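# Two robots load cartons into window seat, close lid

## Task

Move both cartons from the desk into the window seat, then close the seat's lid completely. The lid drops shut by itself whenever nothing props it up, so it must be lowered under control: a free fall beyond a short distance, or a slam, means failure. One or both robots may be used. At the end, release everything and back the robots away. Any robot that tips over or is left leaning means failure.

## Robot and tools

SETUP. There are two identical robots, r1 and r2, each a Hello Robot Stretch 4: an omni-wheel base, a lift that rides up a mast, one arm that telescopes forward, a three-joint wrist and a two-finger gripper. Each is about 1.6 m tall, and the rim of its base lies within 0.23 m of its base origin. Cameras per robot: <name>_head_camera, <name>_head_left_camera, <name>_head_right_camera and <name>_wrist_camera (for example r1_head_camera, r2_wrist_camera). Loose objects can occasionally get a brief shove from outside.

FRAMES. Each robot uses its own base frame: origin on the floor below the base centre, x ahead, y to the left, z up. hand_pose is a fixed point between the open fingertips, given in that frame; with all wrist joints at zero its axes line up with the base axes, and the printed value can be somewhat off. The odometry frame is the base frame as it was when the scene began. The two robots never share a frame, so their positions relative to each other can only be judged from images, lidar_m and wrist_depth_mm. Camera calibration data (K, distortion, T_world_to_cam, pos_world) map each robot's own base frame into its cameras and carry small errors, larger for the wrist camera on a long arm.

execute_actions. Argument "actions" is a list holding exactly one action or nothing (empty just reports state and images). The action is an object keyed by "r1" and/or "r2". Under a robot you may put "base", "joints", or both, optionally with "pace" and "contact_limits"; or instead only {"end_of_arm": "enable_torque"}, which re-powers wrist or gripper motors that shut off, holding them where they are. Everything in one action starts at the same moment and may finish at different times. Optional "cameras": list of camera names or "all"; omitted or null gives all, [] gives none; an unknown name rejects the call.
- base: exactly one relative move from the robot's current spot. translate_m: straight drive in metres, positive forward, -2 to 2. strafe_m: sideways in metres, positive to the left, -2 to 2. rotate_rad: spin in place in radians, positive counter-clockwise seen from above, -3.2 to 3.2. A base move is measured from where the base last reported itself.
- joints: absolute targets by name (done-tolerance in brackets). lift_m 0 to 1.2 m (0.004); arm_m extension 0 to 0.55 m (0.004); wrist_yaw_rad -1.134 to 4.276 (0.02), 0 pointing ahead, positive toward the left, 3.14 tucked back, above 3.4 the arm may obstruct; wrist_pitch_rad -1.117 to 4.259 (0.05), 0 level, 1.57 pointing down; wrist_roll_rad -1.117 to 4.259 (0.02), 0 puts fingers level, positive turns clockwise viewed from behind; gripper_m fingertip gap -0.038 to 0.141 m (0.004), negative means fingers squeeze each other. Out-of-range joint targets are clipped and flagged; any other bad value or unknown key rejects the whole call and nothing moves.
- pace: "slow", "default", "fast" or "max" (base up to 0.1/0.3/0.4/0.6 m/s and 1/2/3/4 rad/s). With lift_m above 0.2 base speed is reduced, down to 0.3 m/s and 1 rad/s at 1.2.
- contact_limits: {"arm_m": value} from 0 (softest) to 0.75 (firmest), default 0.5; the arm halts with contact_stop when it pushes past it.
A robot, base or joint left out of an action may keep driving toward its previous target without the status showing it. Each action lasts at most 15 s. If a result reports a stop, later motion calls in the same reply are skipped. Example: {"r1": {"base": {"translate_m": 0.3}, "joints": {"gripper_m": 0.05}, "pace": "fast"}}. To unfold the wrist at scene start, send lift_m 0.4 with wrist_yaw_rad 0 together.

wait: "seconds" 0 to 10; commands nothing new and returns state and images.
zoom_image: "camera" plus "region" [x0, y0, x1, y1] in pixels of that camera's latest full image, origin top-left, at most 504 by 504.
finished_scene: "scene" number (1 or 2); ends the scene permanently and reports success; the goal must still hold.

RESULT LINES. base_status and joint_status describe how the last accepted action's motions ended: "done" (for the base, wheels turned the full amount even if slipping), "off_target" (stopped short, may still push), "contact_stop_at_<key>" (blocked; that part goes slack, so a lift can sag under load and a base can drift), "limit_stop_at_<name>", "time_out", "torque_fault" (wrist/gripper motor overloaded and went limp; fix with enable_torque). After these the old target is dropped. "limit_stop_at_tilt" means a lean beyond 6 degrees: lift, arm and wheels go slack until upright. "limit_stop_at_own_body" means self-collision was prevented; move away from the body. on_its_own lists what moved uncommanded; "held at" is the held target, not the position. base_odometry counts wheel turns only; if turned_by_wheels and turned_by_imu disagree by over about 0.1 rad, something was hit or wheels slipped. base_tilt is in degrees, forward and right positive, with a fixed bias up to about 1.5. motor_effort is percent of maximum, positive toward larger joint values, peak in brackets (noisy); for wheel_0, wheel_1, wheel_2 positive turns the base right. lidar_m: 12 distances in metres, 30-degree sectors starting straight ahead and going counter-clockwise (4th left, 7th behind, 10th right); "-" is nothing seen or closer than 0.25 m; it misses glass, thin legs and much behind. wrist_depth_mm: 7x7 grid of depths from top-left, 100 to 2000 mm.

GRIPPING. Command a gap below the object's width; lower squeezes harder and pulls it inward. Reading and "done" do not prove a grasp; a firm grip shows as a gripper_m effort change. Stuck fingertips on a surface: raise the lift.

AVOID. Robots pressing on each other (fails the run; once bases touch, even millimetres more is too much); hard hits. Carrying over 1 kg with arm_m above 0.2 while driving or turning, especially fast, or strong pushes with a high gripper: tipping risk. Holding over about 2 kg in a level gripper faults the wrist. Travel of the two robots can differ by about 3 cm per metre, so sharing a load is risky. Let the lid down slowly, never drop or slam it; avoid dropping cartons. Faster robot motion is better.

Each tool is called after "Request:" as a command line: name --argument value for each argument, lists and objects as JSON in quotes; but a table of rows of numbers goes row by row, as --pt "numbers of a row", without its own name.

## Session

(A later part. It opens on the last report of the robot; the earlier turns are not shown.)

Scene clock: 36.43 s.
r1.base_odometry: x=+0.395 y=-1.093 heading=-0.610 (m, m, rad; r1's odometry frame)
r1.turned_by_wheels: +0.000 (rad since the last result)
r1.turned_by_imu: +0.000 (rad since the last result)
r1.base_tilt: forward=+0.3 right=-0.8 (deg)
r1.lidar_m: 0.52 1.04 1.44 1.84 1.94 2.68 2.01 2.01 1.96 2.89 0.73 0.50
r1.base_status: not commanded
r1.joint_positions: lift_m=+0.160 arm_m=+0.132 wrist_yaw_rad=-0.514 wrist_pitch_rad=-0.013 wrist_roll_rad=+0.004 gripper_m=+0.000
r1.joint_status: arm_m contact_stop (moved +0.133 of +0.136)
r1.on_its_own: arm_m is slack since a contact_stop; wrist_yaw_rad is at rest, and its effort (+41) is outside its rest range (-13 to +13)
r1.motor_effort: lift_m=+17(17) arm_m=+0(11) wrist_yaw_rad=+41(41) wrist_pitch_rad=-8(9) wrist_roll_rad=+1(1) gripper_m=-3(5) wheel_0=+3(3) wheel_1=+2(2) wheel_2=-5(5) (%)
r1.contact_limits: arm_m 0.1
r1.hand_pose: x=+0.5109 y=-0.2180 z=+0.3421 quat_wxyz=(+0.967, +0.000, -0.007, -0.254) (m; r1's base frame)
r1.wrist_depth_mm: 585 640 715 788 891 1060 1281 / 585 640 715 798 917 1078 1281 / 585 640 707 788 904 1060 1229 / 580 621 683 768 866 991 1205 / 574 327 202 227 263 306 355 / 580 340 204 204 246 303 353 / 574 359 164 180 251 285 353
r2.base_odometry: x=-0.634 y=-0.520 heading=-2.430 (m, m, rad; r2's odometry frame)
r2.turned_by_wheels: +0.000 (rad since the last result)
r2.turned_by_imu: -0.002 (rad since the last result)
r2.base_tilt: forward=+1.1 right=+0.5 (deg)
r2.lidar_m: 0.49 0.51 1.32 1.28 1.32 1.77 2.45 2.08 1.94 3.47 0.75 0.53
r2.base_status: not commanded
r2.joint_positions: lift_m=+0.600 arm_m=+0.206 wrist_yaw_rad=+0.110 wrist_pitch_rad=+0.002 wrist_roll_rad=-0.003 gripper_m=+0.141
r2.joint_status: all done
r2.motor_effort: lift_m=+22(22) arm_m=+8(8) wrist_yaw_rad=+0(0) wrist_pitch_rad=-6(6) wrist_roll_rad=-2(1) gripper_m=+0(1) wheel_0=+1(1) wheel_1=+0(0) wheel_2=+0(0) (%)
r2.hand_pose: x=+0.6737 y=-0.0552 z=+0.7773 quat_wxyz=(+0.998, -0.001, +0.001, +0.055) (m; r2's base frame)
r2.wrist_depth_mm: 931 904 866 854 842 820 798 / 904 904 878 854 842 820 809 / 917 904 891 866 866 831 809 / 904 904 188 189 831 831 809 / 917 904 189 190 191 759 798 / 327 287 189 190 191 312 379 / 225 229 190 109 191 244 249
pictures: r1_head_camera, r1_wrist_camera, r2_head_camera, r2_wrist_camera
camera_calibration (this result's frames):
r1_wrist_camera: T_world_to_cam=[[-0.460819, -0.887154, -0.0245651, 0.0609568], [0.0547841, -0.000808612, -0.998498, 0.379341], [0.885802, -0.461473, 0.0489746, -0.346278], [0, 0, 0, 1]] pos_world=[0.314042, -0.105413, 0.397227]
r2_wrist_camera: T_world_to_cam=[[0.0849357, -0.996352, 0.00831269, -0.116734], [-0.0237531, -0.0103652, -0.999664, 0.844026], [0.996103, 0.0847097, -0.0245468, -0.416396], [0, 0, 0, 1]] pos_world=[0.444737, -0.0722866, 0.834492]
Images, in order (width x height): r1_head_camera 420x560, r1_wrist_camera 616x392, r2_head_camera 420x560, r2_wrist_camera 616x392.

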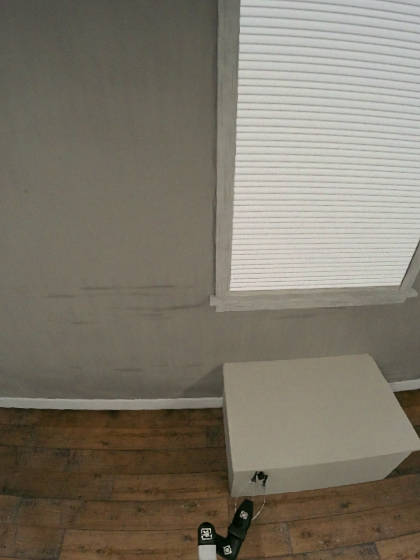

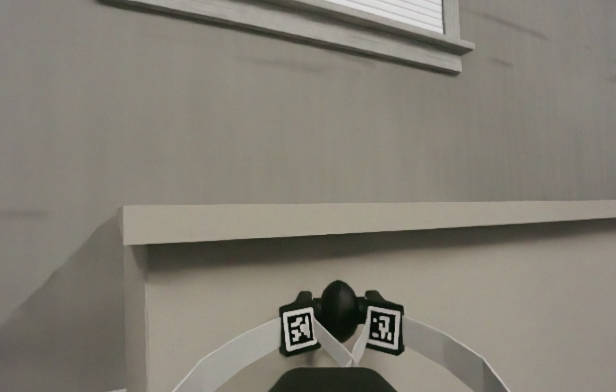

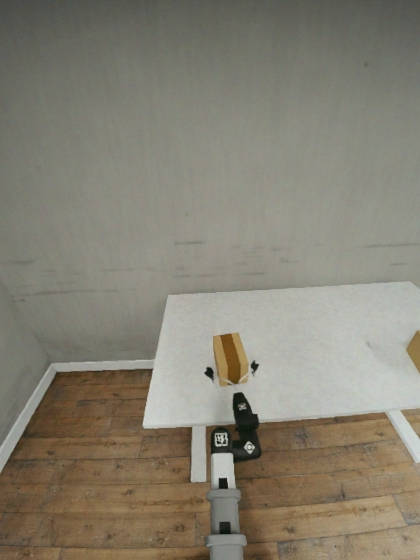

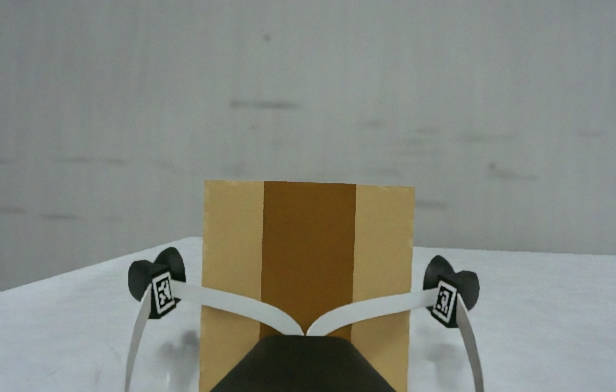

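Request:
execute_actions --actions '[{"r1": {"joints": {"arm_m": 0.122, "lift_m": 0.2}, "pace": "slow"}, "r2": {"joints": {"gripper_m": 0.05}}}]' --cameras '["r1_head_camera", "r1_wrist_camera", "r2_head_camera", "r2_wrist_camera"]'

Scene clock: 39.90 s.
r1.base_odometry: x=+0.395 y=-1.093 heading=-0.610 (m, m, rad; r1's odometry frame)
r1.turned_by_wheels: +0.000 (rad since the last result)
r1.turned_by_imu: +0.001 (rad since the last result)
r1.base_tilt: forward=+0.2 right=-0.8 (deg)
r1.lidar_m: 0.53 1.04 1.45 1.85 1.94 2.68 2.03 1.99 1.96 2.87 0.73 0.53
r1.base_status: not commanded
r1.joint_positions: lift_m=+0.199 arm_m=+0.123 wrist_yaw_rad=-0.502 wrist_pitch_rad=+0.004 wrist_roll_rad=+0.004 gripper_m=+0.000
r1.joint_status: all done
r1.on_its_own: wrist_pitch_rad is at rest, and its effort (-56) is outside its rest range (-23 to +23)
r1.motor_effort: lift_m=+27(27) arm_m=-8(12) wrist_yaw_rad=+6(42) wrist_pitch_rad=-56(56) wrist_roll_rad=+1(1) gripper_m=-5(4) wheel_0=+2(3) wheel_1=+1(2) wheel_2=-3(5) (%)
r1.hand_pose: x=+0.5051 y=-0.2154 z=+0.3765 quat_wxyz=(+0.969, +0.002, +0.001, -0.248) (m; r1's base frame)
r1.wrist_depth_mm: 591 640 699 778 878 1060 1255 / 591 640 707 798 891 1042 1229 / 585 640 707 798 891 1042 1255 / 585 647 699 788 878 1008 1205 / 585 433 239 234 262 303 349 / 580 266 205 207 263 310 359 / 585 609 173 182 251 304 359
r2.base_odometry: x=-0.634 y=-0.520 heading=-2.430 (m, m, rad; r2's odometry frame)
r2.turned_by_wheels: +0.000 (rad since the last result)
r2.turned_by_imu: -0.001 (rad since the last result)
r2.base_tilt: forward=+1.1 right=+0.6 (deg)
r2.lidar_m: 0.48 0.51 1.34 1.28 1.32 1.79 2.47 2.08 1.96 3.48 0.72 0.52
r2.base_status: not commanded
r2.joint_positions: lift_m=+0.600 arm_m=+0.207 wrist_yaw_rad=+0.110 wrist_pitch_rad=+0.002 wrist_roll_rad=-0.003 gripper_m=+0.050
r2.joint_status: all done
r2.motor_effort: lift_m=+22(21) arm_m=+8(8) wrist_yaw_rad=+0(0) wrist_pitch_rad=-6(6) wrist_roll_rad=+0(2) gripper_m=-21(22) wheel_0=+1(1) wheel_1=+0(0) wheel_2=+0(0) (%)
r2.hand_pose: x=+0.6738 y=-0.0552 z=+0.7773 quat_wxyz=(+0.998, -0.001, +0.001, +0.055) (m; r2's base frame)
r2.wrist_depth_mm: 931 904 878 866 842 831 798 / 931 904 891 866 831 809 798 / 917 891 878 854 854 820 809 / 946 891 177 177 831 820 820 / 931 904 177 176 178 759 809 / 327 183 177 178 179 310 382 / 226 230 178 109 179 232 249
pictures: r1_head_camera, r1_wrist_camera, r2_head_camera, r2_wrist_camera
camera_calibration (this result's frames):
r1_wrist_camera: T_world_to_cam=[[-0.450174, -0.892587, -0.0251336, 0.0550868], [0.0404968, 0.00770975, -0.99915, 0.423346], [0.892022, -0.45081, 0.0326762, -0.336349], [0, 0, 0, 1]] pos_world=[0.307685, -0.105723, 0.435361]
r2_wrist_camera: T_world_to_cam=[[0.0849384, -0.996352, 0.00831288, -0.116737], [-0.0237529, -0.0103654, -0.999664, 0.844027], [0.996103, 0.0847124, -0.0245467, -0.41642], [0, 0, 0, 1]] pos_world=[0.444761, -0.0722864, 0.834492]
Images, in order (width x height): r1_head_camera 420x560, r1_wrist_camera 616x392, r2_head_camera 420x560, r2_wrist_camera 616x392.

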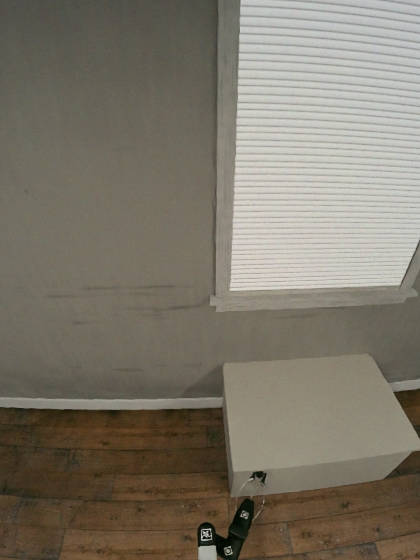

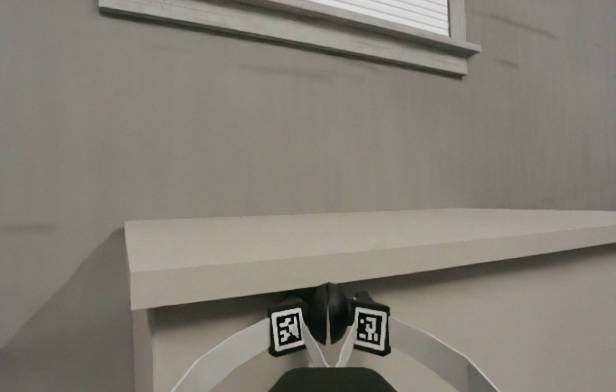

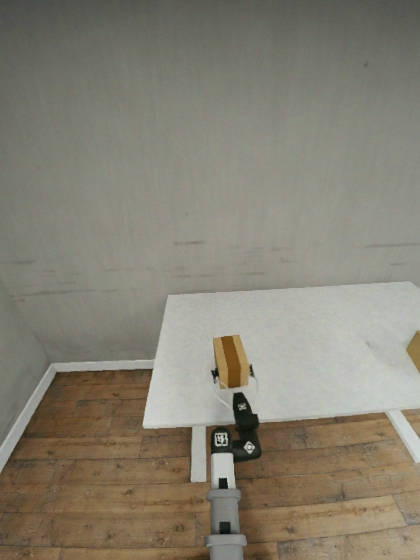

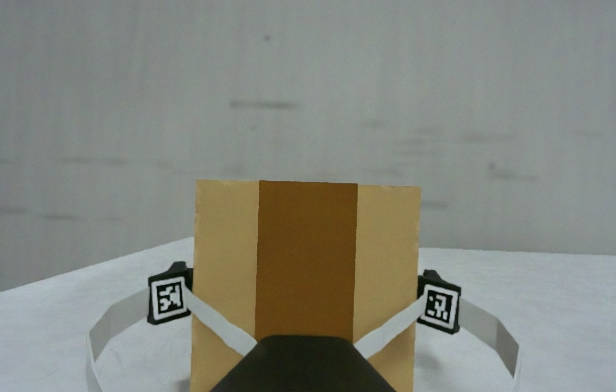

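Request:
execute_actions --actions '[{"r1": {"joints": {"arm_m": 0.126, "lift_m": 0.22}, "pace": "slow"}, "r2": {"joints": {"lift_m": 0.65}}}]' --cameras '["r1_head_camera", "r1_wrist_camera", "r2_head_camera", "r2_wrist_camera"]'

Scene clock: 55.53 s.
torque_fault: r1.wrist_pitch_rad switched itself off since the last result.
r1.base_odometry: x=+0.395 y=-1.093 heading=-0.610 (m, m, rad; r1's odometry frame)
r1.turned_by_wheels: +0.000 (rad since the last result)
r1.turned_by_imu: +0.002 (rad since the last result)
r1.base_tilt: forward=+0.3 right=-0.7 (deg)
r1.lidar_m: 0.51 1.05 1.44 1.85 1.94 2.68 2.00 2.00 1.96 2.88 0.71 0.51
r1.base_status: not commanded
r1.joint_positions: lift_m=+0.220 arm_m=+0.125 wrist_yaw_rad=-0.500 wrist_pitch_rad=+1.316 wrist_roll_rad=+0.004 gripper_m=+0.000
r1.joint_status: all done
r1.on_its_own: wrist_pitch_rad is off since a torque_fault, until you send "end_of_arm": "enable_torque" (its first target -0.015 is given up)
r1.motor_effort: lift_m=+22(32) arm_m=+8(13) wrist_yaw_rad=+2(8) wrist_pitch_rad=-3(100) wrist_roll_rad=+2(1) gripper_m=-5(7) wheel_0=+1(2) wheel_1=+1(1) wheel_2=+0(3) (%)
r1.hand_pose: x=+0.3174 y=-0.1116 z=+0.1188 quat_wxyz=(+0.766, +0.153, +0.592, -0.197) (m; r1's base frame)
r1.wrist_depth_mm: 430 424 271 319 389 410 407 / 410 407 375 392 394 392 387 / 389 389 384 379 377 373 370 / 373 370 366 364 359 359 353 / 357 355 349 349 347 343 342 / 343 342 340 206 330 329 327 / 330 329 320 181 251 317 315
r2.base_odometry: x=-0.634 y=-0.520 heading=-2.430 (m, m, rad; r2's odometry frame)
r2.turned_by_wheels: +0.000 (rad since the last result)
r2.turned_by_imu: -0.007 (rad since the last result)
r2.base_tilt: forward=+1.1 right=+0.7 (deg)
r2.lidar_m: 0.49 0.50 1.34 1.27 1.32 1.77 2.47 2.07 1.95 3.48 0.72 0.53
r2.base_status: not commanded
r2.joint_positions: lift_m=+0.650 arm_m=+0.207 wrist_yaw_rad=+0.110 wrist_pitch_rad=+0.005 wrist_roll_rad=-0.003 gripper_m=+0.050
r2.joint_status: all done
r2.motor_effort: lift_m=+22(25) arm_m=+8(8) wrist_yaw_rad=+1(3) wrist_pitch_rad=-12(13) wrist_roll_rad=-1(1) gripper_m=-21(20) wheel_0=+1(1) wheel_1=+1(1) wheel_2=+0(0) (%)
r2.hand_pose: x=+0.6738 y=-0.0552 z=+0.8264 quat_wxyz=(+0.998, -0.001, +0.002, +0.055) (m; r2's base frame)
r2.wrist_depth_mm: 917 878 878 854 831 809 809 / 917 904 878 866 831 842 820 / 917 878 891 866 831 831 809 / 917 917 179 179 179 820 798 / 917 891 178 178 179 831 809 / 917 182 178 178 179 445 535 / 319 327 176 109 177 329 353
pictures: r1_head_camera, r1_wrist_camera, r2_head_camera, r2_wrist_camera
camera_calibration (this result's frames):
r1_wrist_camera: T_world_to_cam=[[-0.492833, -0.869201, -0.0400618, 0.074667], [-0.827711, 0.482513, -0.286487, 0.416579], [0.268345, -0.108031, -0.957246, 0.240183], [0, 0, 0, 1]] pos_world=[0.317153, -0.110157, 0.35225]
r2_wrist_camera: T_world_to_cam=[[0.08496, -0.996349, 0.00837755, -0.117214], [-0.026303, -0.0106477, -0.999597, 0.894823], [0.996037, 0.0847054, -0.0271116, -0.413049], [0, 0, 0, 1]] pos_world=[0.444907, -0.0722704, 0.884246]
Images, in order (width x height): r1_head_camera 420x560, r1_wrist_camera 616x392, r2_head_camera 420x560, r2_wrist_camera 616x392.

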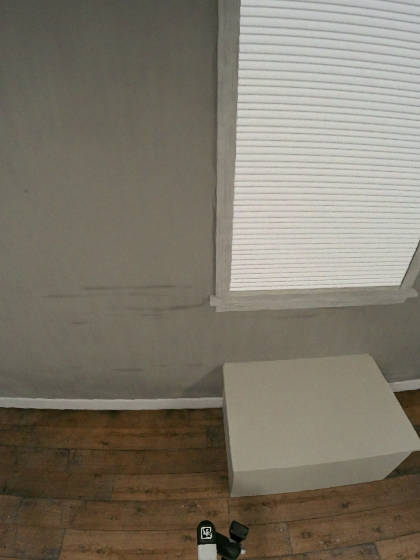

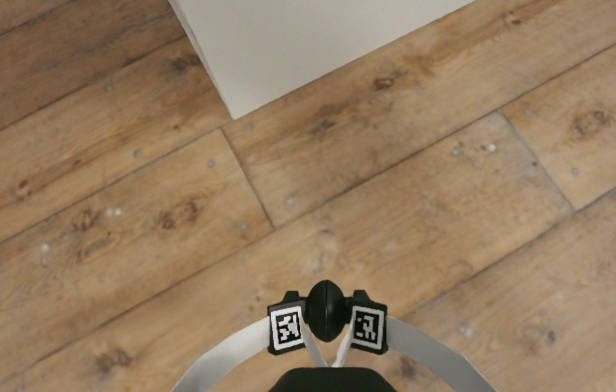

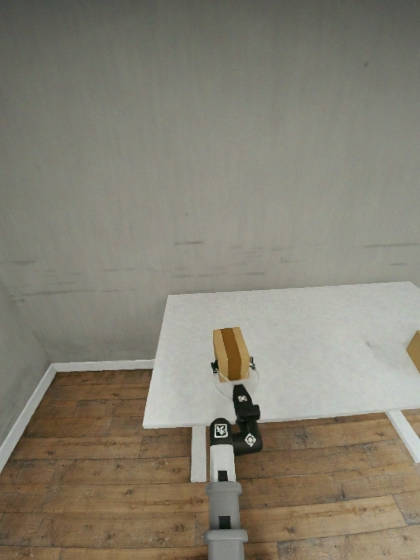

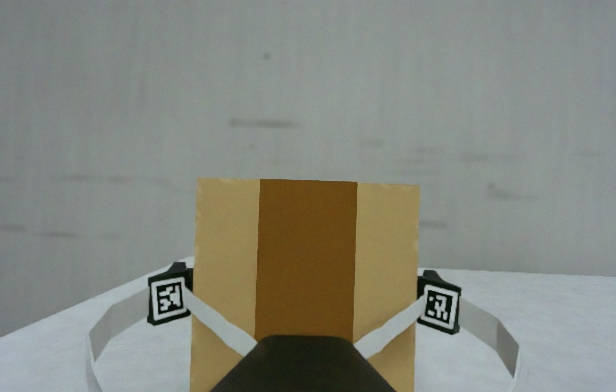

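Request:
zoom_image --camera "r2_head_camera" --region '[170, 340, 310, 500]'

Request:
zoom_image --camera "r1_head_camera" --region '[170, 460, 300, 560]'

Region (170, 340, 310, 500) of r2_head_camera's 420x560 image, scaled by 3.150, with more detail than that image has; it fills the left 441 columns of this view, and the rest is white.

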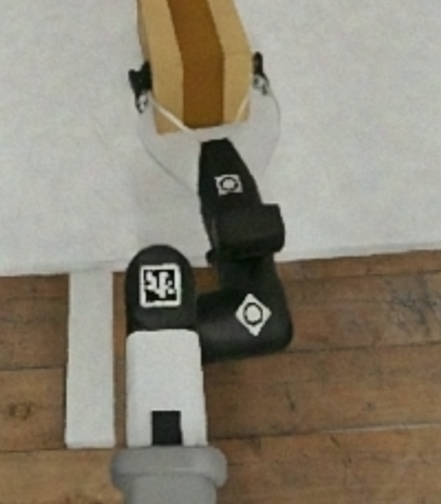

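Region (170, 460, 300, 560) of r1_head_camera's 420x560 image, scaled by 3.877, with more detail than that image has; it fills the top 388 rows of this view, and the rest is white.

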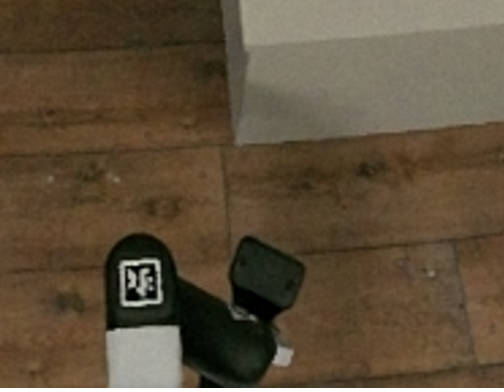

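Request:
execute_actions --actions '[{"r1": {"end_of_arm": "enable_torque"}, "r2": {"base": {"rotate_rad": 0.65}, "joints": {"arm_m": 0.0, "wrist_yaw_rad": 0.0}}}]' --cameras '["r1_head_camera", "r2_head_camera"]'

Scene clock: 75.17 s.
r1.base_odometry: x=+0.395 y=-1.093 heading=-0.610 (m, m, rad; r1's odometry frame)
r1.turned_by_wheels: +0.000 (rad since the last result)
r1.turned_by_imu: +0.002 (rad since the last result)
r1.base_tilt: forward=+0.2 right=-0.7 (deg)
r1.lidar_m: 0.51 1.05 1.44 1.84 1.91 2.67 2.00 1.96 1.96 2.88 0.72 0.51
r1.base_status: not commanded
r1.joint_positions: lift_m=+0.220 arm_m=+0.125 wrist_yaw_rad=-0.500 wrist_pitch_rad=+1.385 wrist_roll_rad=+0.004 gripper_m=+0.000
r1.joint_status: not commanded
r1.end_of_arm: enable_torque: each motor that was off is on again
r1.on_its_own: wrist_pitch_rad is held at +1.385, not at its first target -0.015, since a torque_fault
r1.motor_effort: lift_m=+22(22) arm_m=+8(8) wrist_yaw_rad=+2(1) wrist_pitch_rad=-2(1) wrist_roll_rad=+2(2) gripper_m=-5(4) wheel_0=+1(1) wheel_1=+0(1) wheel_2=+0(0) (%)
r1.hand_pose: x=+0.3003 y=-0.1023 z=+0.1145 quat_wxyz=(+0.745, +0.159, +0.618, -0.192) (m; r1's base frame)
r1.wrist_depth_mm: 402 399 307 351 384 382 377 / 387 382 377 377 373 370 368 / 375 370 368 364 362 357 355 / 364 359 357 351 351 347 345 / 351 347 345 342 340 338 334 / 338 338 336 206 327 329 324 / 329 329 320 182 250 317 317
r2.base_odometry: x=-0.634 y=-0.520 heading=-1.780 (m, m, rad; r2's odometry frame)
r2.turned_by_wheels: +0.650 (rad since the last result)
r2.turned_by_imu: +0.654 (rad since the last result)
r2.base_tilt: forward=+1.2 right=+0.6 (deg)
r2.lidar_m: 0.43 1.32 1.28 1.37 2.05 2.09 1.94 2.02 3.48 0.65 0.47 0.49
r2.base_status: done
r2.joint_positions: lift_m=+0.650 arm_m=+0.002 wrist_yaw_rad=+0.000 wrist_pitch_rad=+0.005 wrist_roll_rad=-0.003 gripper_m=+0.050
r2.joint_status: all done
r2.motor_effort: lift_m=+23(23) arm_m=-9(11) wrist_yaw_rad=+0(5) wrist_pitch_rad=-13(14) wrist_roll_rad=+0(2) gripper_m=-20(20) wheel_0=-1(5) wheel_1=-1(5) wheel_2=-1(9) (%)
r2.hand_pose: x=+0.4609 y=-0.0874 z=+0.8264 quat_wxyz=(+1.000, -0.001, +0.003, +0.000) (m; r2's base frame)
r2.wrist_depth_mm: 1060 1255 1499 1308 1118 976 866 / 1008 1229 1464 1336 1118 976 878 / 1042 1229 1537 1336 1160 976 878 / 1060 1229 179 179 180 991 854 / 1042 1229 178 178 179 946 866 / 1060 183 177 178 178 442 544 / 1060 1308 176 108 178 332 357
pictures: r1_head_camera, r2_head_camera
Images, in order (width x height): r1_head_camera 420x560, r2_head_camera 420x560.

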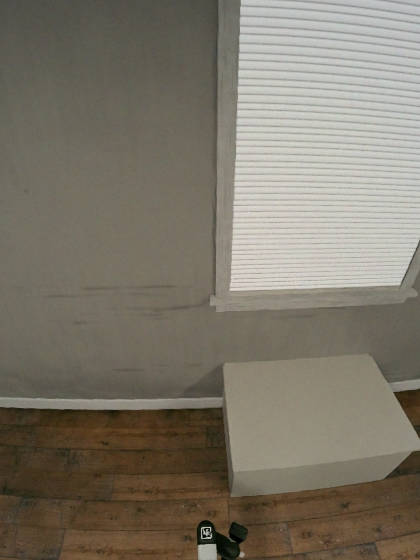

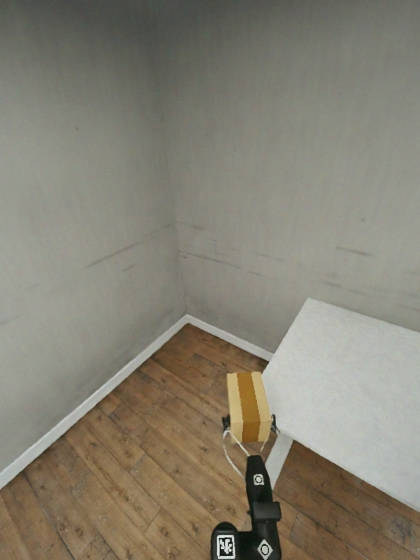

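Request:
execute_actions --actions '[{"r1": {"base": {"translate_m": 0.19}, "joints": {"arm_m": 0.155, "wrist_pitch_rad": 1.571, "wrist_yaw_rad": -0.65, "wrist_roll_rad": 0.92, "lift_m": 0.22}, "pace": "slow"}, "r2": {"base": {"translate_m": -1.69}, "pace": "fast"}}]'

Scene clock: 82.03 s.
r1.base_odometry: x=+0.551 y=-1.202 heading=-0.610 (m, m, rad; r1's odometry frame)
r1.turned_by_wheels: +0.000 (rad since the last result)
r1.turned_by_imu: +0.000 (rad since the last result)
r1.base_tilt: forward=+0.3 right=-0.7 (deg)
r1.lidar_m: 0.43 0.85 1.18 1.84 1.91 2.68 2.22 1.01 0.43 0.48 0.45 0.36
r1.base_status: done
r1.joint_positions: lift_m=+0.220 arm_m=+0.154 wrist_yaw_rad=-0.650 wrist_pitch_rad=+1.571 wrist_roll_rad=+0.920 gripper_m=+0.000
r1.joint_status: all done
r1.motor_effort: lift_m=+22(22) arm_m=+8(11) wrist_yaw_rad=-1(2) wrist_pitch_rad=+1(3) wrist_roll_rad=+3(7) gripper_m=-5(5) wheel_0=+2(6) wheel_1=+1(3) wheel_2=-3(6) (%)
r1.hand_pose: x=+0.2716 y=-0.0696 z=+0.1095 quat_wxyz=(+0.500, +0.500, +0.500, -0.500) (m; r1's base frame)
r1.wrist_depth_mm: - 121 221 340 338 336 334 / - 122 221 336 334 334 334 / - 122 221 334 334 332 220 / - 122 220 336 334 278 178 / 336 334 334 332 334 205 156 / 336 334 332 206 273 180 144 / 336 332 330 182 194 150 -
r2.base_odometry: x=-0.282 y=+1.133 heading=-1.780 (m, m, rad; r2's odometry frame)
r2.turned_by_wheels: +0.000 (rad since the last result)
r2.turned_by_imu: +0.002 (rad since the last result)
r2.base_tilt: forward=+1.1 right=+0.6 (deg)
r2.lidar_m: 0.42 2.33 2.28 1.42 0.59 0.58 0.53 0.46 0.60 2.66 2.70 1.86
r2.base_status: done
r2.joint_positions: lift_m=+0.650 arm_m=+0.001 wrist_yaw_rad=+0.000 wrist_pitch_rad=+0.005 wrist_roll_rad=-0.003 gripper_m=+0.050
r2.joint_status: not commanded
r2.motor_effort: lift_m=+22(23) arm_m=-9(9) wrist_yaw_rad=+3(0) wrist_pitch_rad=-14(13) wrist_roll_rad=-1(1) gripper_m=-21(21) wheel_0=+0(6) wheel_1=+1(7) wheel_2=-1(12) (%)
r2.hand_pose: x=+0.4609 y=-0.0875 z=+0.8264 quat_wxyz=(+1.000, -0.001, +0.003, +0.000) (m; r2's base frame)
r2.wrist_depth_mm: 1921 - - - - - - / 1983 - - - - - - / 1983 - - - - - - / 1863 - 179 179 180 - 1983 / 1863 - 178 178 180 - 1983 / 1983 183 177 178 179 - 1921 / 1756 1863 177 109 178 1808 1863
pictures: r1_head_camera, r1_head_left_camera, r1_head_right_camera, r1_wrist_camera, r2_head_camera, r2_head_left_camera, r2_head_right_camera, r2_wrist_camera
camera_calibration (this result's frames):
r1_wrist_camera: T_world_to_cam=[[-0.999189, 0.0198148, -0.0350549, 0.287142], [0.0210627, 0.999144, -0.0355938, 0.133717], [0.0343196, -0.0363032, -0.998751, 0.321169], [0, 0, 0, 1]] pos_world=[0.27307, -0.127633, 0.335593]
r2_wrist_camera: T_world_to_cam=[[-0.025162, -0.999648, 0.00838131, -0.0808148], [-0.0275182, -0.00768818, -0.999592, 0.88967], [0.999305, -0.0253823, -0.0273151, -0.209233], [0, 0, 0, 1]] pos_world=[0.231536, -0.0792573, 0.884269]
Images, in order (width x height): r1_head_camera 420x560, r1_head_left_camera 420x672, r1_head_right_camera 420x672, r1_wrist_camera 616x392, r2_head_camera 420x560, r2_head_left_camera 420x672, r2_head_right_camera 420x672, r2_wrist_camera 616x392.

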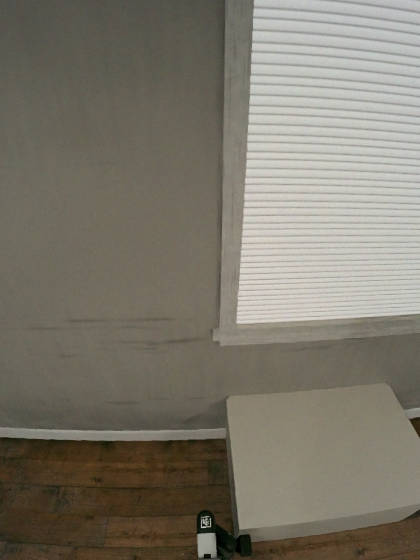

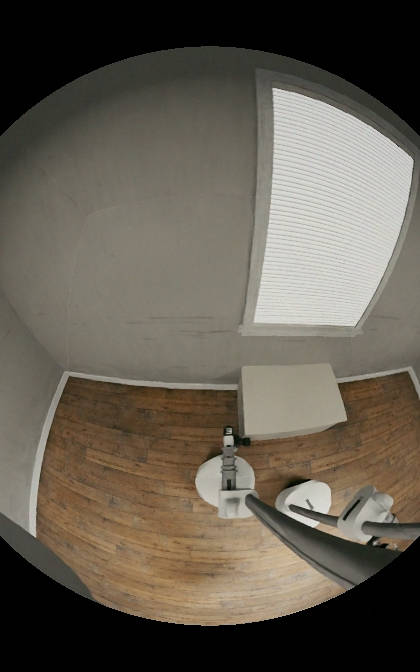

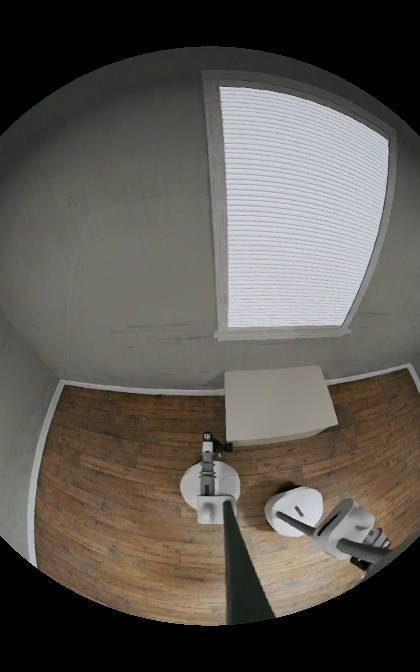

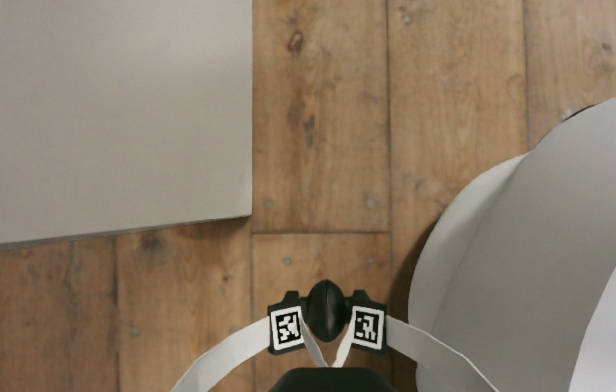

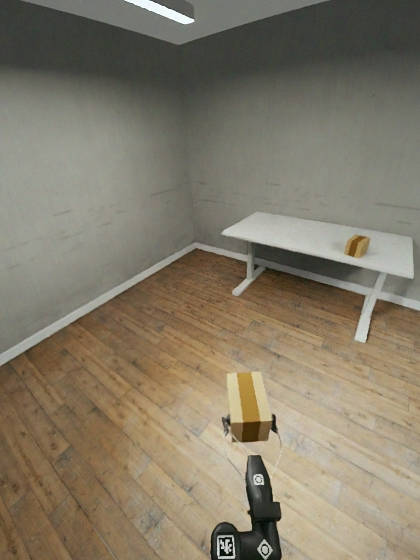

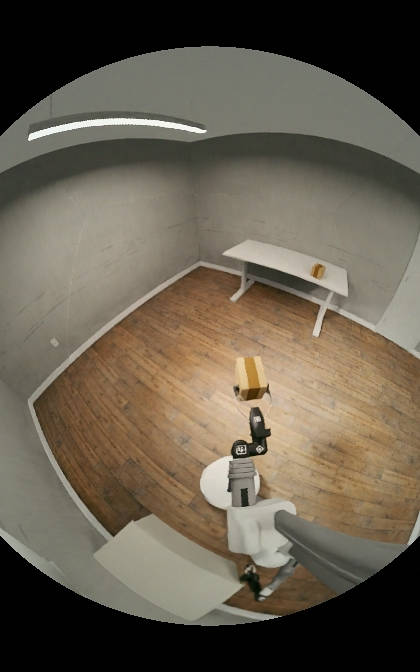

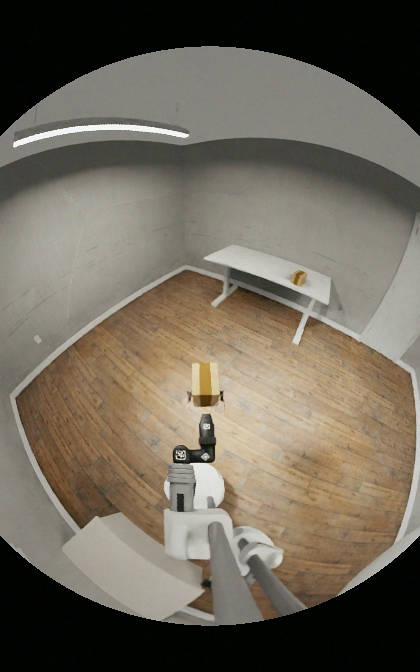

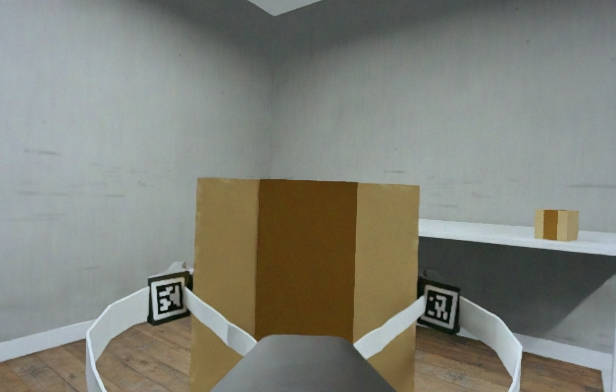

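Request:
zoom_image --camera "r1_head_right_camera" --region '[185, 415, 265, 475]'

Request:
zoom_image --camera "r1_head_camera" --region '[180, 490, 290, 560]'

Request:
zoom_image --camera "r2_head_left_camera" --region '[180, 520, 320, 630]'

Region (185, 415, 265, 475) of r1_head_right_camera's 420x672 image, scaled by 6.300, with more detail than that image has; it fills the top 378 rows of this view, and the rest is white.

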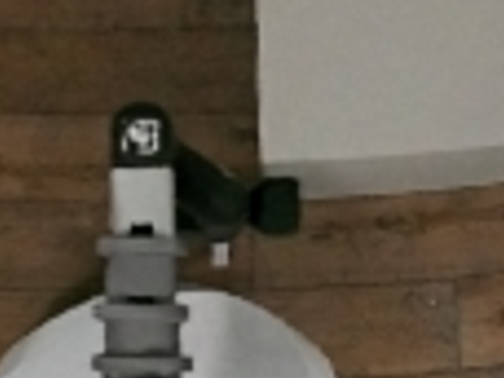

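Region (180, 490, 290, 560) of r1_head_camera's 420x560 image, scaled by 4.582, with more detail than that image has; it fills the top 321 rows of this view, and the rest is white.

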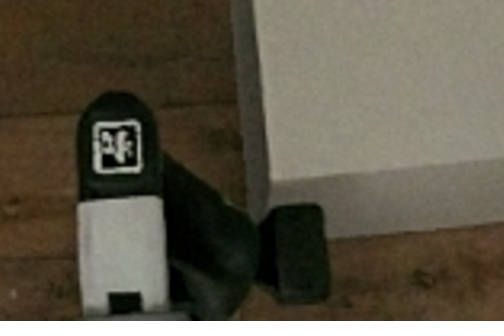

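Region (180, 520, 320, 630) of r2_head_left_camera's 420x672 image, scaled by 3.600, with more detail than that image has; it fills the top 396 rows of this view, and the rest is white.

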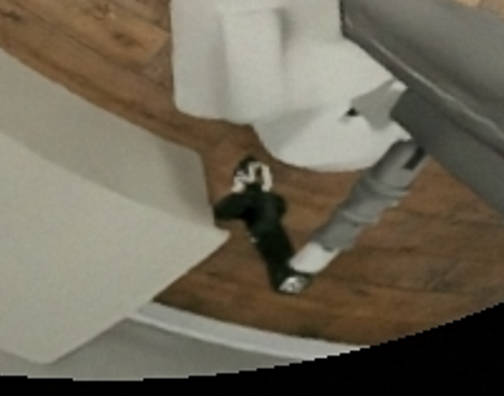

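Request:
execute_actions --actions '[{"r1": {"joints": {"arm_m": 0.184, "lift_m": 0.21}, "contact_limits": {"arm_m": 0.05}, "pace": "slow"}, "r2": {"base": {"rotate_rad": 2.5}, "joints": {"wrist_pitch_rad": 1.57}}}]'

Scene clock: 88.10 s.
r1.base_odometry: x=+0.551 y=-1.202 heading=-0.610 (m, m, rad; r1's odometry frame)
r1.turned_by_wheels: +0.000 (rad since the last result)
r1.turned_by_imu: +0.001 (rad since the last result)
r1.base_tilt: forward=+0.3 right=-0.7 (deg)
r1.lidar_m: 0.43 0.83 1.17 1.84 1.93 2.69 2.23 2.27 0.42 0.51 0.44 0.36
r1.base_status: not commanded
r1.joint_positions: lift_m=+0.210 arm_m=+0.182 wrist_yaw_rad=-0.656 wrist_pitch_rad=+1.573 wrist_roll_rad=+0.922 gripper_m=+0.000
r1.joint_status: all done
r1.on_its_own: wrist_yaw_rad is at rest, and its effort (+17) is outside its rest range (-13 to +13)
r1.motor_effort: lift_m=+16(21) arm_m=+11(11) wrist_yaw_rad=+17(18) wrist_pitch_rad=-6(6) wrist_roll_rad=-5(5) gripper_m=-3(6) wheel_0=+2(2) wheel_1=+1(2) wheel_2=-3(3) (%)
r1.contact_limits: arm_m 0.05
r1.hand_pose: x=+0.2991 y=-0.0689 z=+0.1000 quat_wxyz=(+0.497, +0.502, +0.499, -0.502) (m; r1's base frame)
r1.wrist_depth_mm: - - 137 327 327 329 325 / - - 136 325 329 325 324 / - - 135 325 325 324 324 / - - 133 325 324 322 216 / - 325 324 322 322 268 190 / 325 324 322 206 322 254 172 / 324 322 320 182 252 184 163
r2.base_odometry: x=-0.282 y=+1.133 heading=+0.720 (m, m, rad; r2's odometry frame)
r2.turned_by_wheels: +2.500 (rad since the last result)
r2.turned_by_imu: +2.536 (rad since the last result)
r2.base_tilt: forward=+1.1 right=+0.7 (deg)
r2.lidar_m: 0.58 0.61 0.44 0.47 2.57 2.75 1.92 1.98 2.38 2.29 1.56 0.62
r2.base_status: done
r2.joint_positions: lift_m=+0.650 arm_m=+0.001 wrist_yaw_rad=+0.000 wrist_pitch_rad=+1.570 wrist_roll_rad=-0.003 gripper_m=+0.050
r2.joint_status: all done
r2.motor_effort: lift_m=+22(22) arm_m=-9(9) wrist_yaw_rad=+2(1) wrist_pitch_rad=+3(8) wrist_roll_rad=-2(1) gripper_m=-21(19) wheel_0=+0(6) wheel_1=-1(5) wheel_2=+1(7) (%)
r2.hand_pose: x=+0.1727 y=-0.0874 z=+0.5394 quat_wxyz=(+0.708, -0.001, +0.707, +0.001) (m; r2's base frame)
r2.wrist_depth_mm: 768 768 768 778 768 759 788 / 768 759 788 778 778 768 778 / 661 768 768 778 768 768 788 / 668 759 177 177 778 768 768 / 778 768 177 177 178 778 788 / 768 183 178 178 178 778 788 / 768 559 178 109 179 788 768
pictures: r1_head_camera, r1_head_left_camera, r1_head_right_camera, r1_wrist_camera, r2_head_camera, r2_head_left_camera, r2_head_right_camera, r2_wrist_camera
camera_calibration (this result's frames):
r1_wrist_camera: T_world_to_cam=[[-0.999029, 0.0287834, -0.0333577, 0.314674], [0.0299289, 0.998961, -0.0343651, 0.129313], [0.0323339, -0.0353301, -0.998852, 0.311418], [0, 0, 0, 1]] pos_world=[0.300428, -0.127233, 0.326002]
r2_wrist_camera: T_world_to_cam=[[0.00819795, -0.999653, 0.0250329, -0.100351], [-0.999745, -0.00766641, 0.0212562, 0.212108], [-0.021057, -0.0252008, -0.999461, 0.771491], [0, 0, 0, 1]] pos_world=[0.229121, -0.0792481, 0.769078]
Images, in order (width x height): r1_head_camera 420x560, r1_head_left_camera 420x672, r1_head_right_camera 420x672, r1_wrist_camera 616x392, r2_head_camera 420x560, r2_head_left_camera 420x672, r2_head_right_camera 420x672, r2_wrist_camera 616x392.

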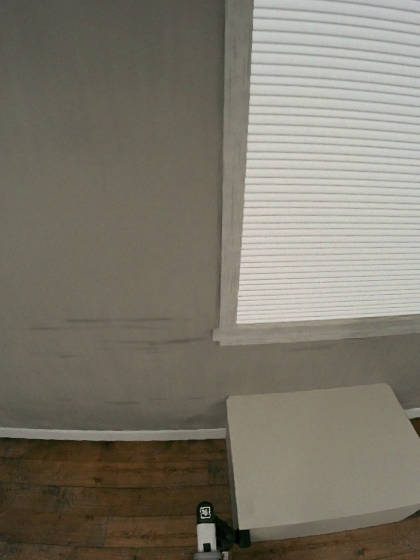

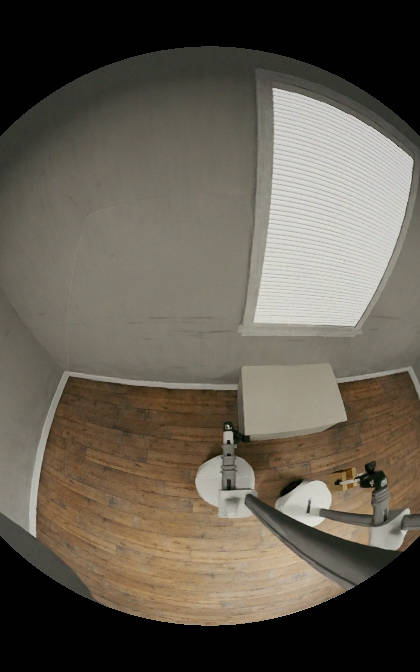

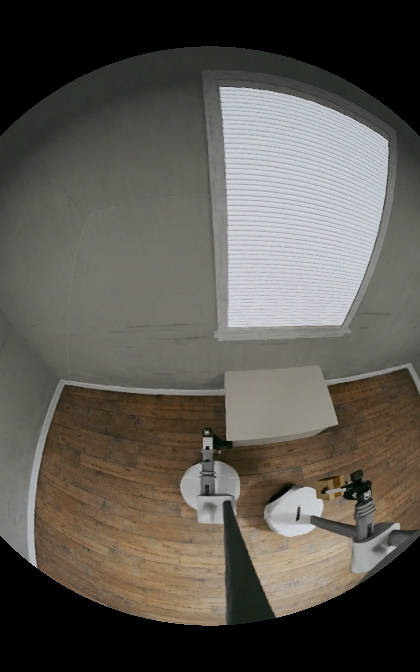

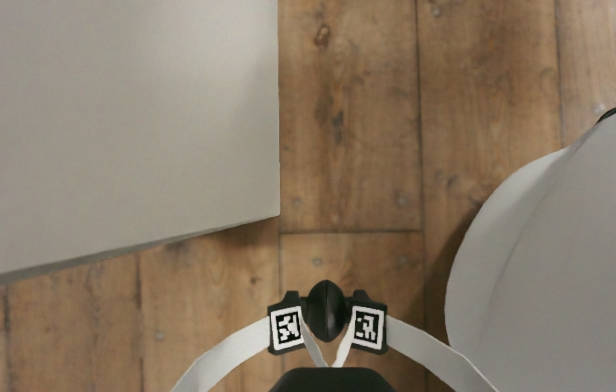

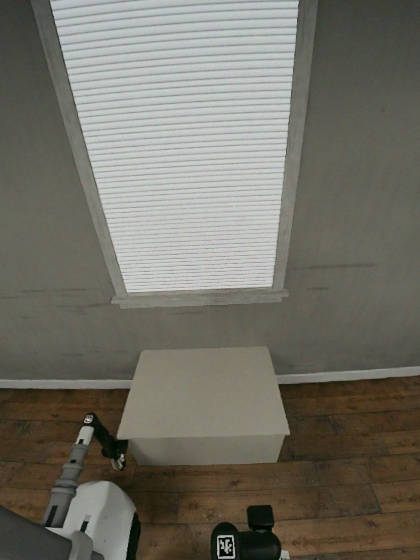

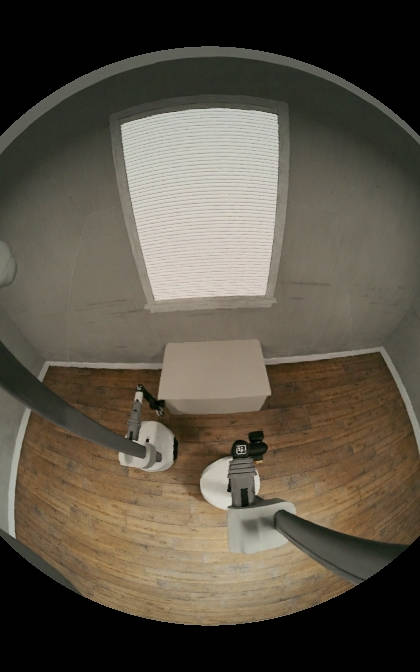

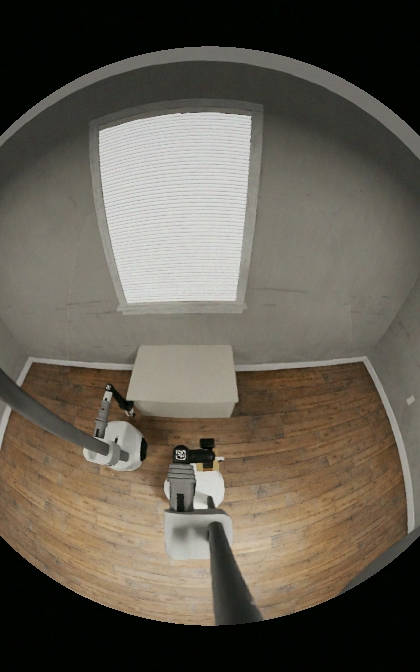

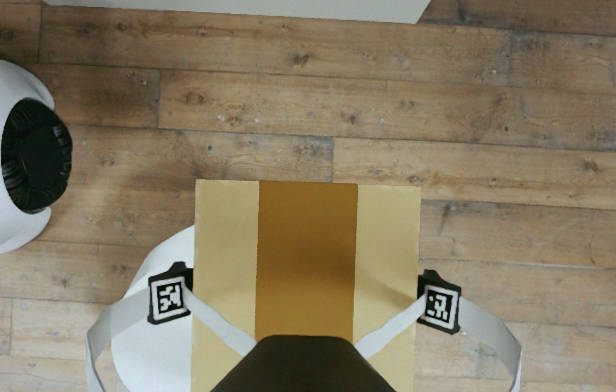

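Request:
zoom_image --camera "r2_head_camera" --region '[70, 400, 170, 490]'

Region (70, 400, 170, 490) of r2_head_camera's 420x560 image, scaled by 5.040, with more detail than that image has; it fills the top 454 rows of this view, and the rest is white.

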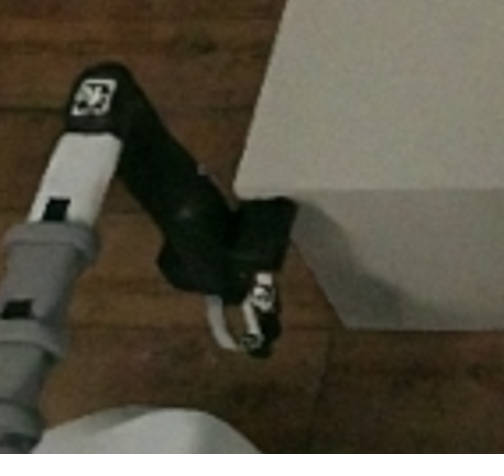

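Request:
execute_actions --actions '[{"r1": {"joints": {"lift_m": 0.26}, "pace": "slow"}, "r2": {"base": {"rotate_rad": -0.04}}}]' --cameras '["r1_head_right_camera", "r1_wrist_camera", "r2_head_camera", "r2_wrist_camera"]'

Scene clock: 90.73 s.
r1.base_odometry: x=+0.551 y=-1.202 heading=-0.610 (m, m, rad; r1's odometry frame)
r1.turned_by_wheels: +0.000 (rad since the last result)
r1.turned_by_imu: +0.000 (rad since the last result)
r1.base_tilt: forward=+0.3 right=-0.7 (deg)
r1.lidar_m: 0.42 0.84 1.19 1.84 1.95 2.67 2.22 2.26 0.44 0.49 0.44 0.36
r1.base_status: not commanded
r1.joint_positions: lift_m=+0.259 arm_m=+0.182 wrist_yaw_rad=-0.652 wrist_pitch_rad=+1.577 wrist_roll_rad=+0.921 gripper_m=+0.000
r1.joint_status: all done
r1.motor_effort: lift_m=+33(33) arm_m=+9(11) wrist_yaw_rad=+7(17) wrist_pitch_rad=-17(18) wrist_roll_rad=-2(5) gripper_m=-5(3) wheel_0=+0(2) wheel_1=+1(2) wheel_2=-5(5) (%)
r1.hand_pose: x=+0.2988 y=-0.0684 z=+0.1486 quat_wxyz=(+0.497, +0.500, +0.501, -0.501) (m; r1's base frame)
r1.wrist_depth_mm: - - 145 373 373 370 370 / - - 145 368 373 373 373 / - - 144 370 368 370 256 / - - 142 368 370 317 212 / - 368 368 368 368 246 187 / 368 366 366 206 322 217 172 / 366 366 364 182 230 187 164
r2.base_odometry: x=-0.282 y=+1.133 heading=+0.680 (m, m, rad; r2's odometry frame)
r2.turned_by_wheels: -0.040 (rad since the last result)
r2.turned_by_imu: -0.042 (rad since the last result)
r2.base_tilt: forward=+1.1 right=+0.6 (deg)
r2.lidar_m: 0.58 0.62 0.45 0.47 2.54 2.80 1.88 1.92 2.41 2.28 1.63 0.60
r2.base_status: done
r2.joint_positions: lift_m=+0.650 arm_m=+0.001 wrist_yaw_rad=+0.000 wrist_pitch_rad=+1.570 wrist_roll_rad=-0.003 gripper_m=+0.050
r2.joint_status: not commanded
r2.motor_effort: lift_m=+22(22) arm_m=-9(8) wrist_yaw_rad=+0(2) wrist_pitch_rad=+2(3) wrist_roll_rad=-1(1) gripper_m=-20(20) wheel_0=+1(3) wheel_1=+1(6) wheel_2=-1(6) (%)
r2.hand_pose: x=+0.1727 y=-0.0874 z=+0.5394 quat_wxyz=(+0.707, -0.001, +0.707, +0.001) (m; r2's base frame)
r2.wrist_depth_mm: 768 778 768 768 768 778 768 / 768 768 768 768 778 778 768 / 691 768 750 768 759 768 778 / 676 768 177 177 768 768 778 / 768 768 177 177 178 778 778 / 768 183 178 177 179 778 788 / 768 559 177 108 179 778 778
pictures: r1_head_right_camera, r1_wrist_camera, r2_head_camera, r2_wrist_camera
camera_calibration (this result's frames):
r1_wrist_camera: T_world_to_cam=[[-0.999254, 0.0243791, -0.0299551, 0.315256], [0.0253332, 0.99917, -0.0318959, 0.131467], [0.0291527, -0.0326309, -0.999042, 0.361229], [0, 0, 0, 1]] pos_world=[0.301159, -0.127256, 0.37452]
r2_wrist_camera: T_world_to_cam=[[0.00819909, -0.999653, 0.0250326, -0.100351], [-0.999744, -0.00766652, 0.0212974, 0.212073], [-0.0210981, -0.0252008, -0.99946, 0.771497], [0, 0, 0, 1]] pos_world=[0.229119, -0.0792481, 0.769076]
Images, in order (width x height): r1_head_right_camera 420x672, r1_wrist_camera 616x392, r2_head_camera 420x560, r2_wrist_camera 616x392.

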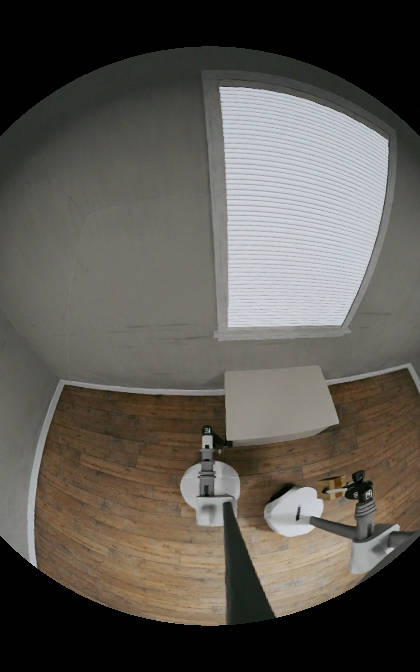

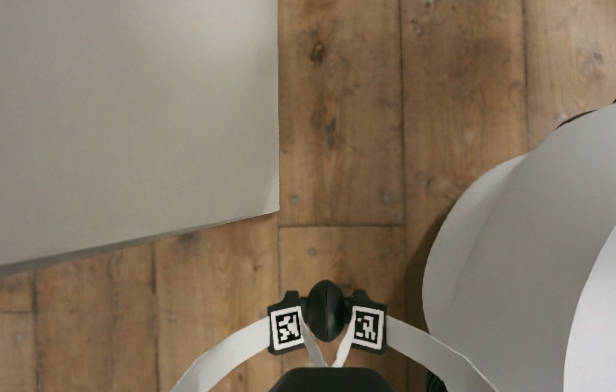

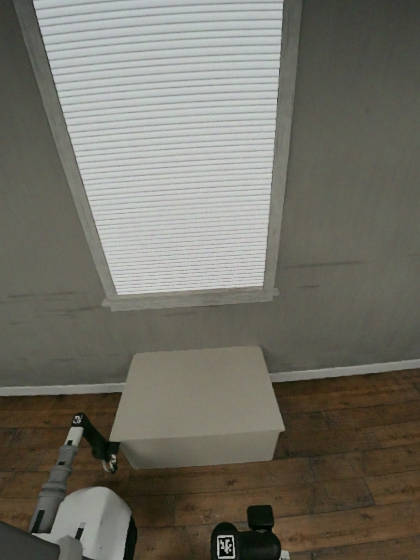

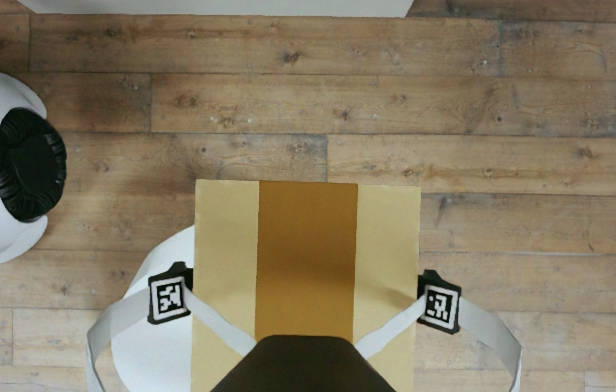

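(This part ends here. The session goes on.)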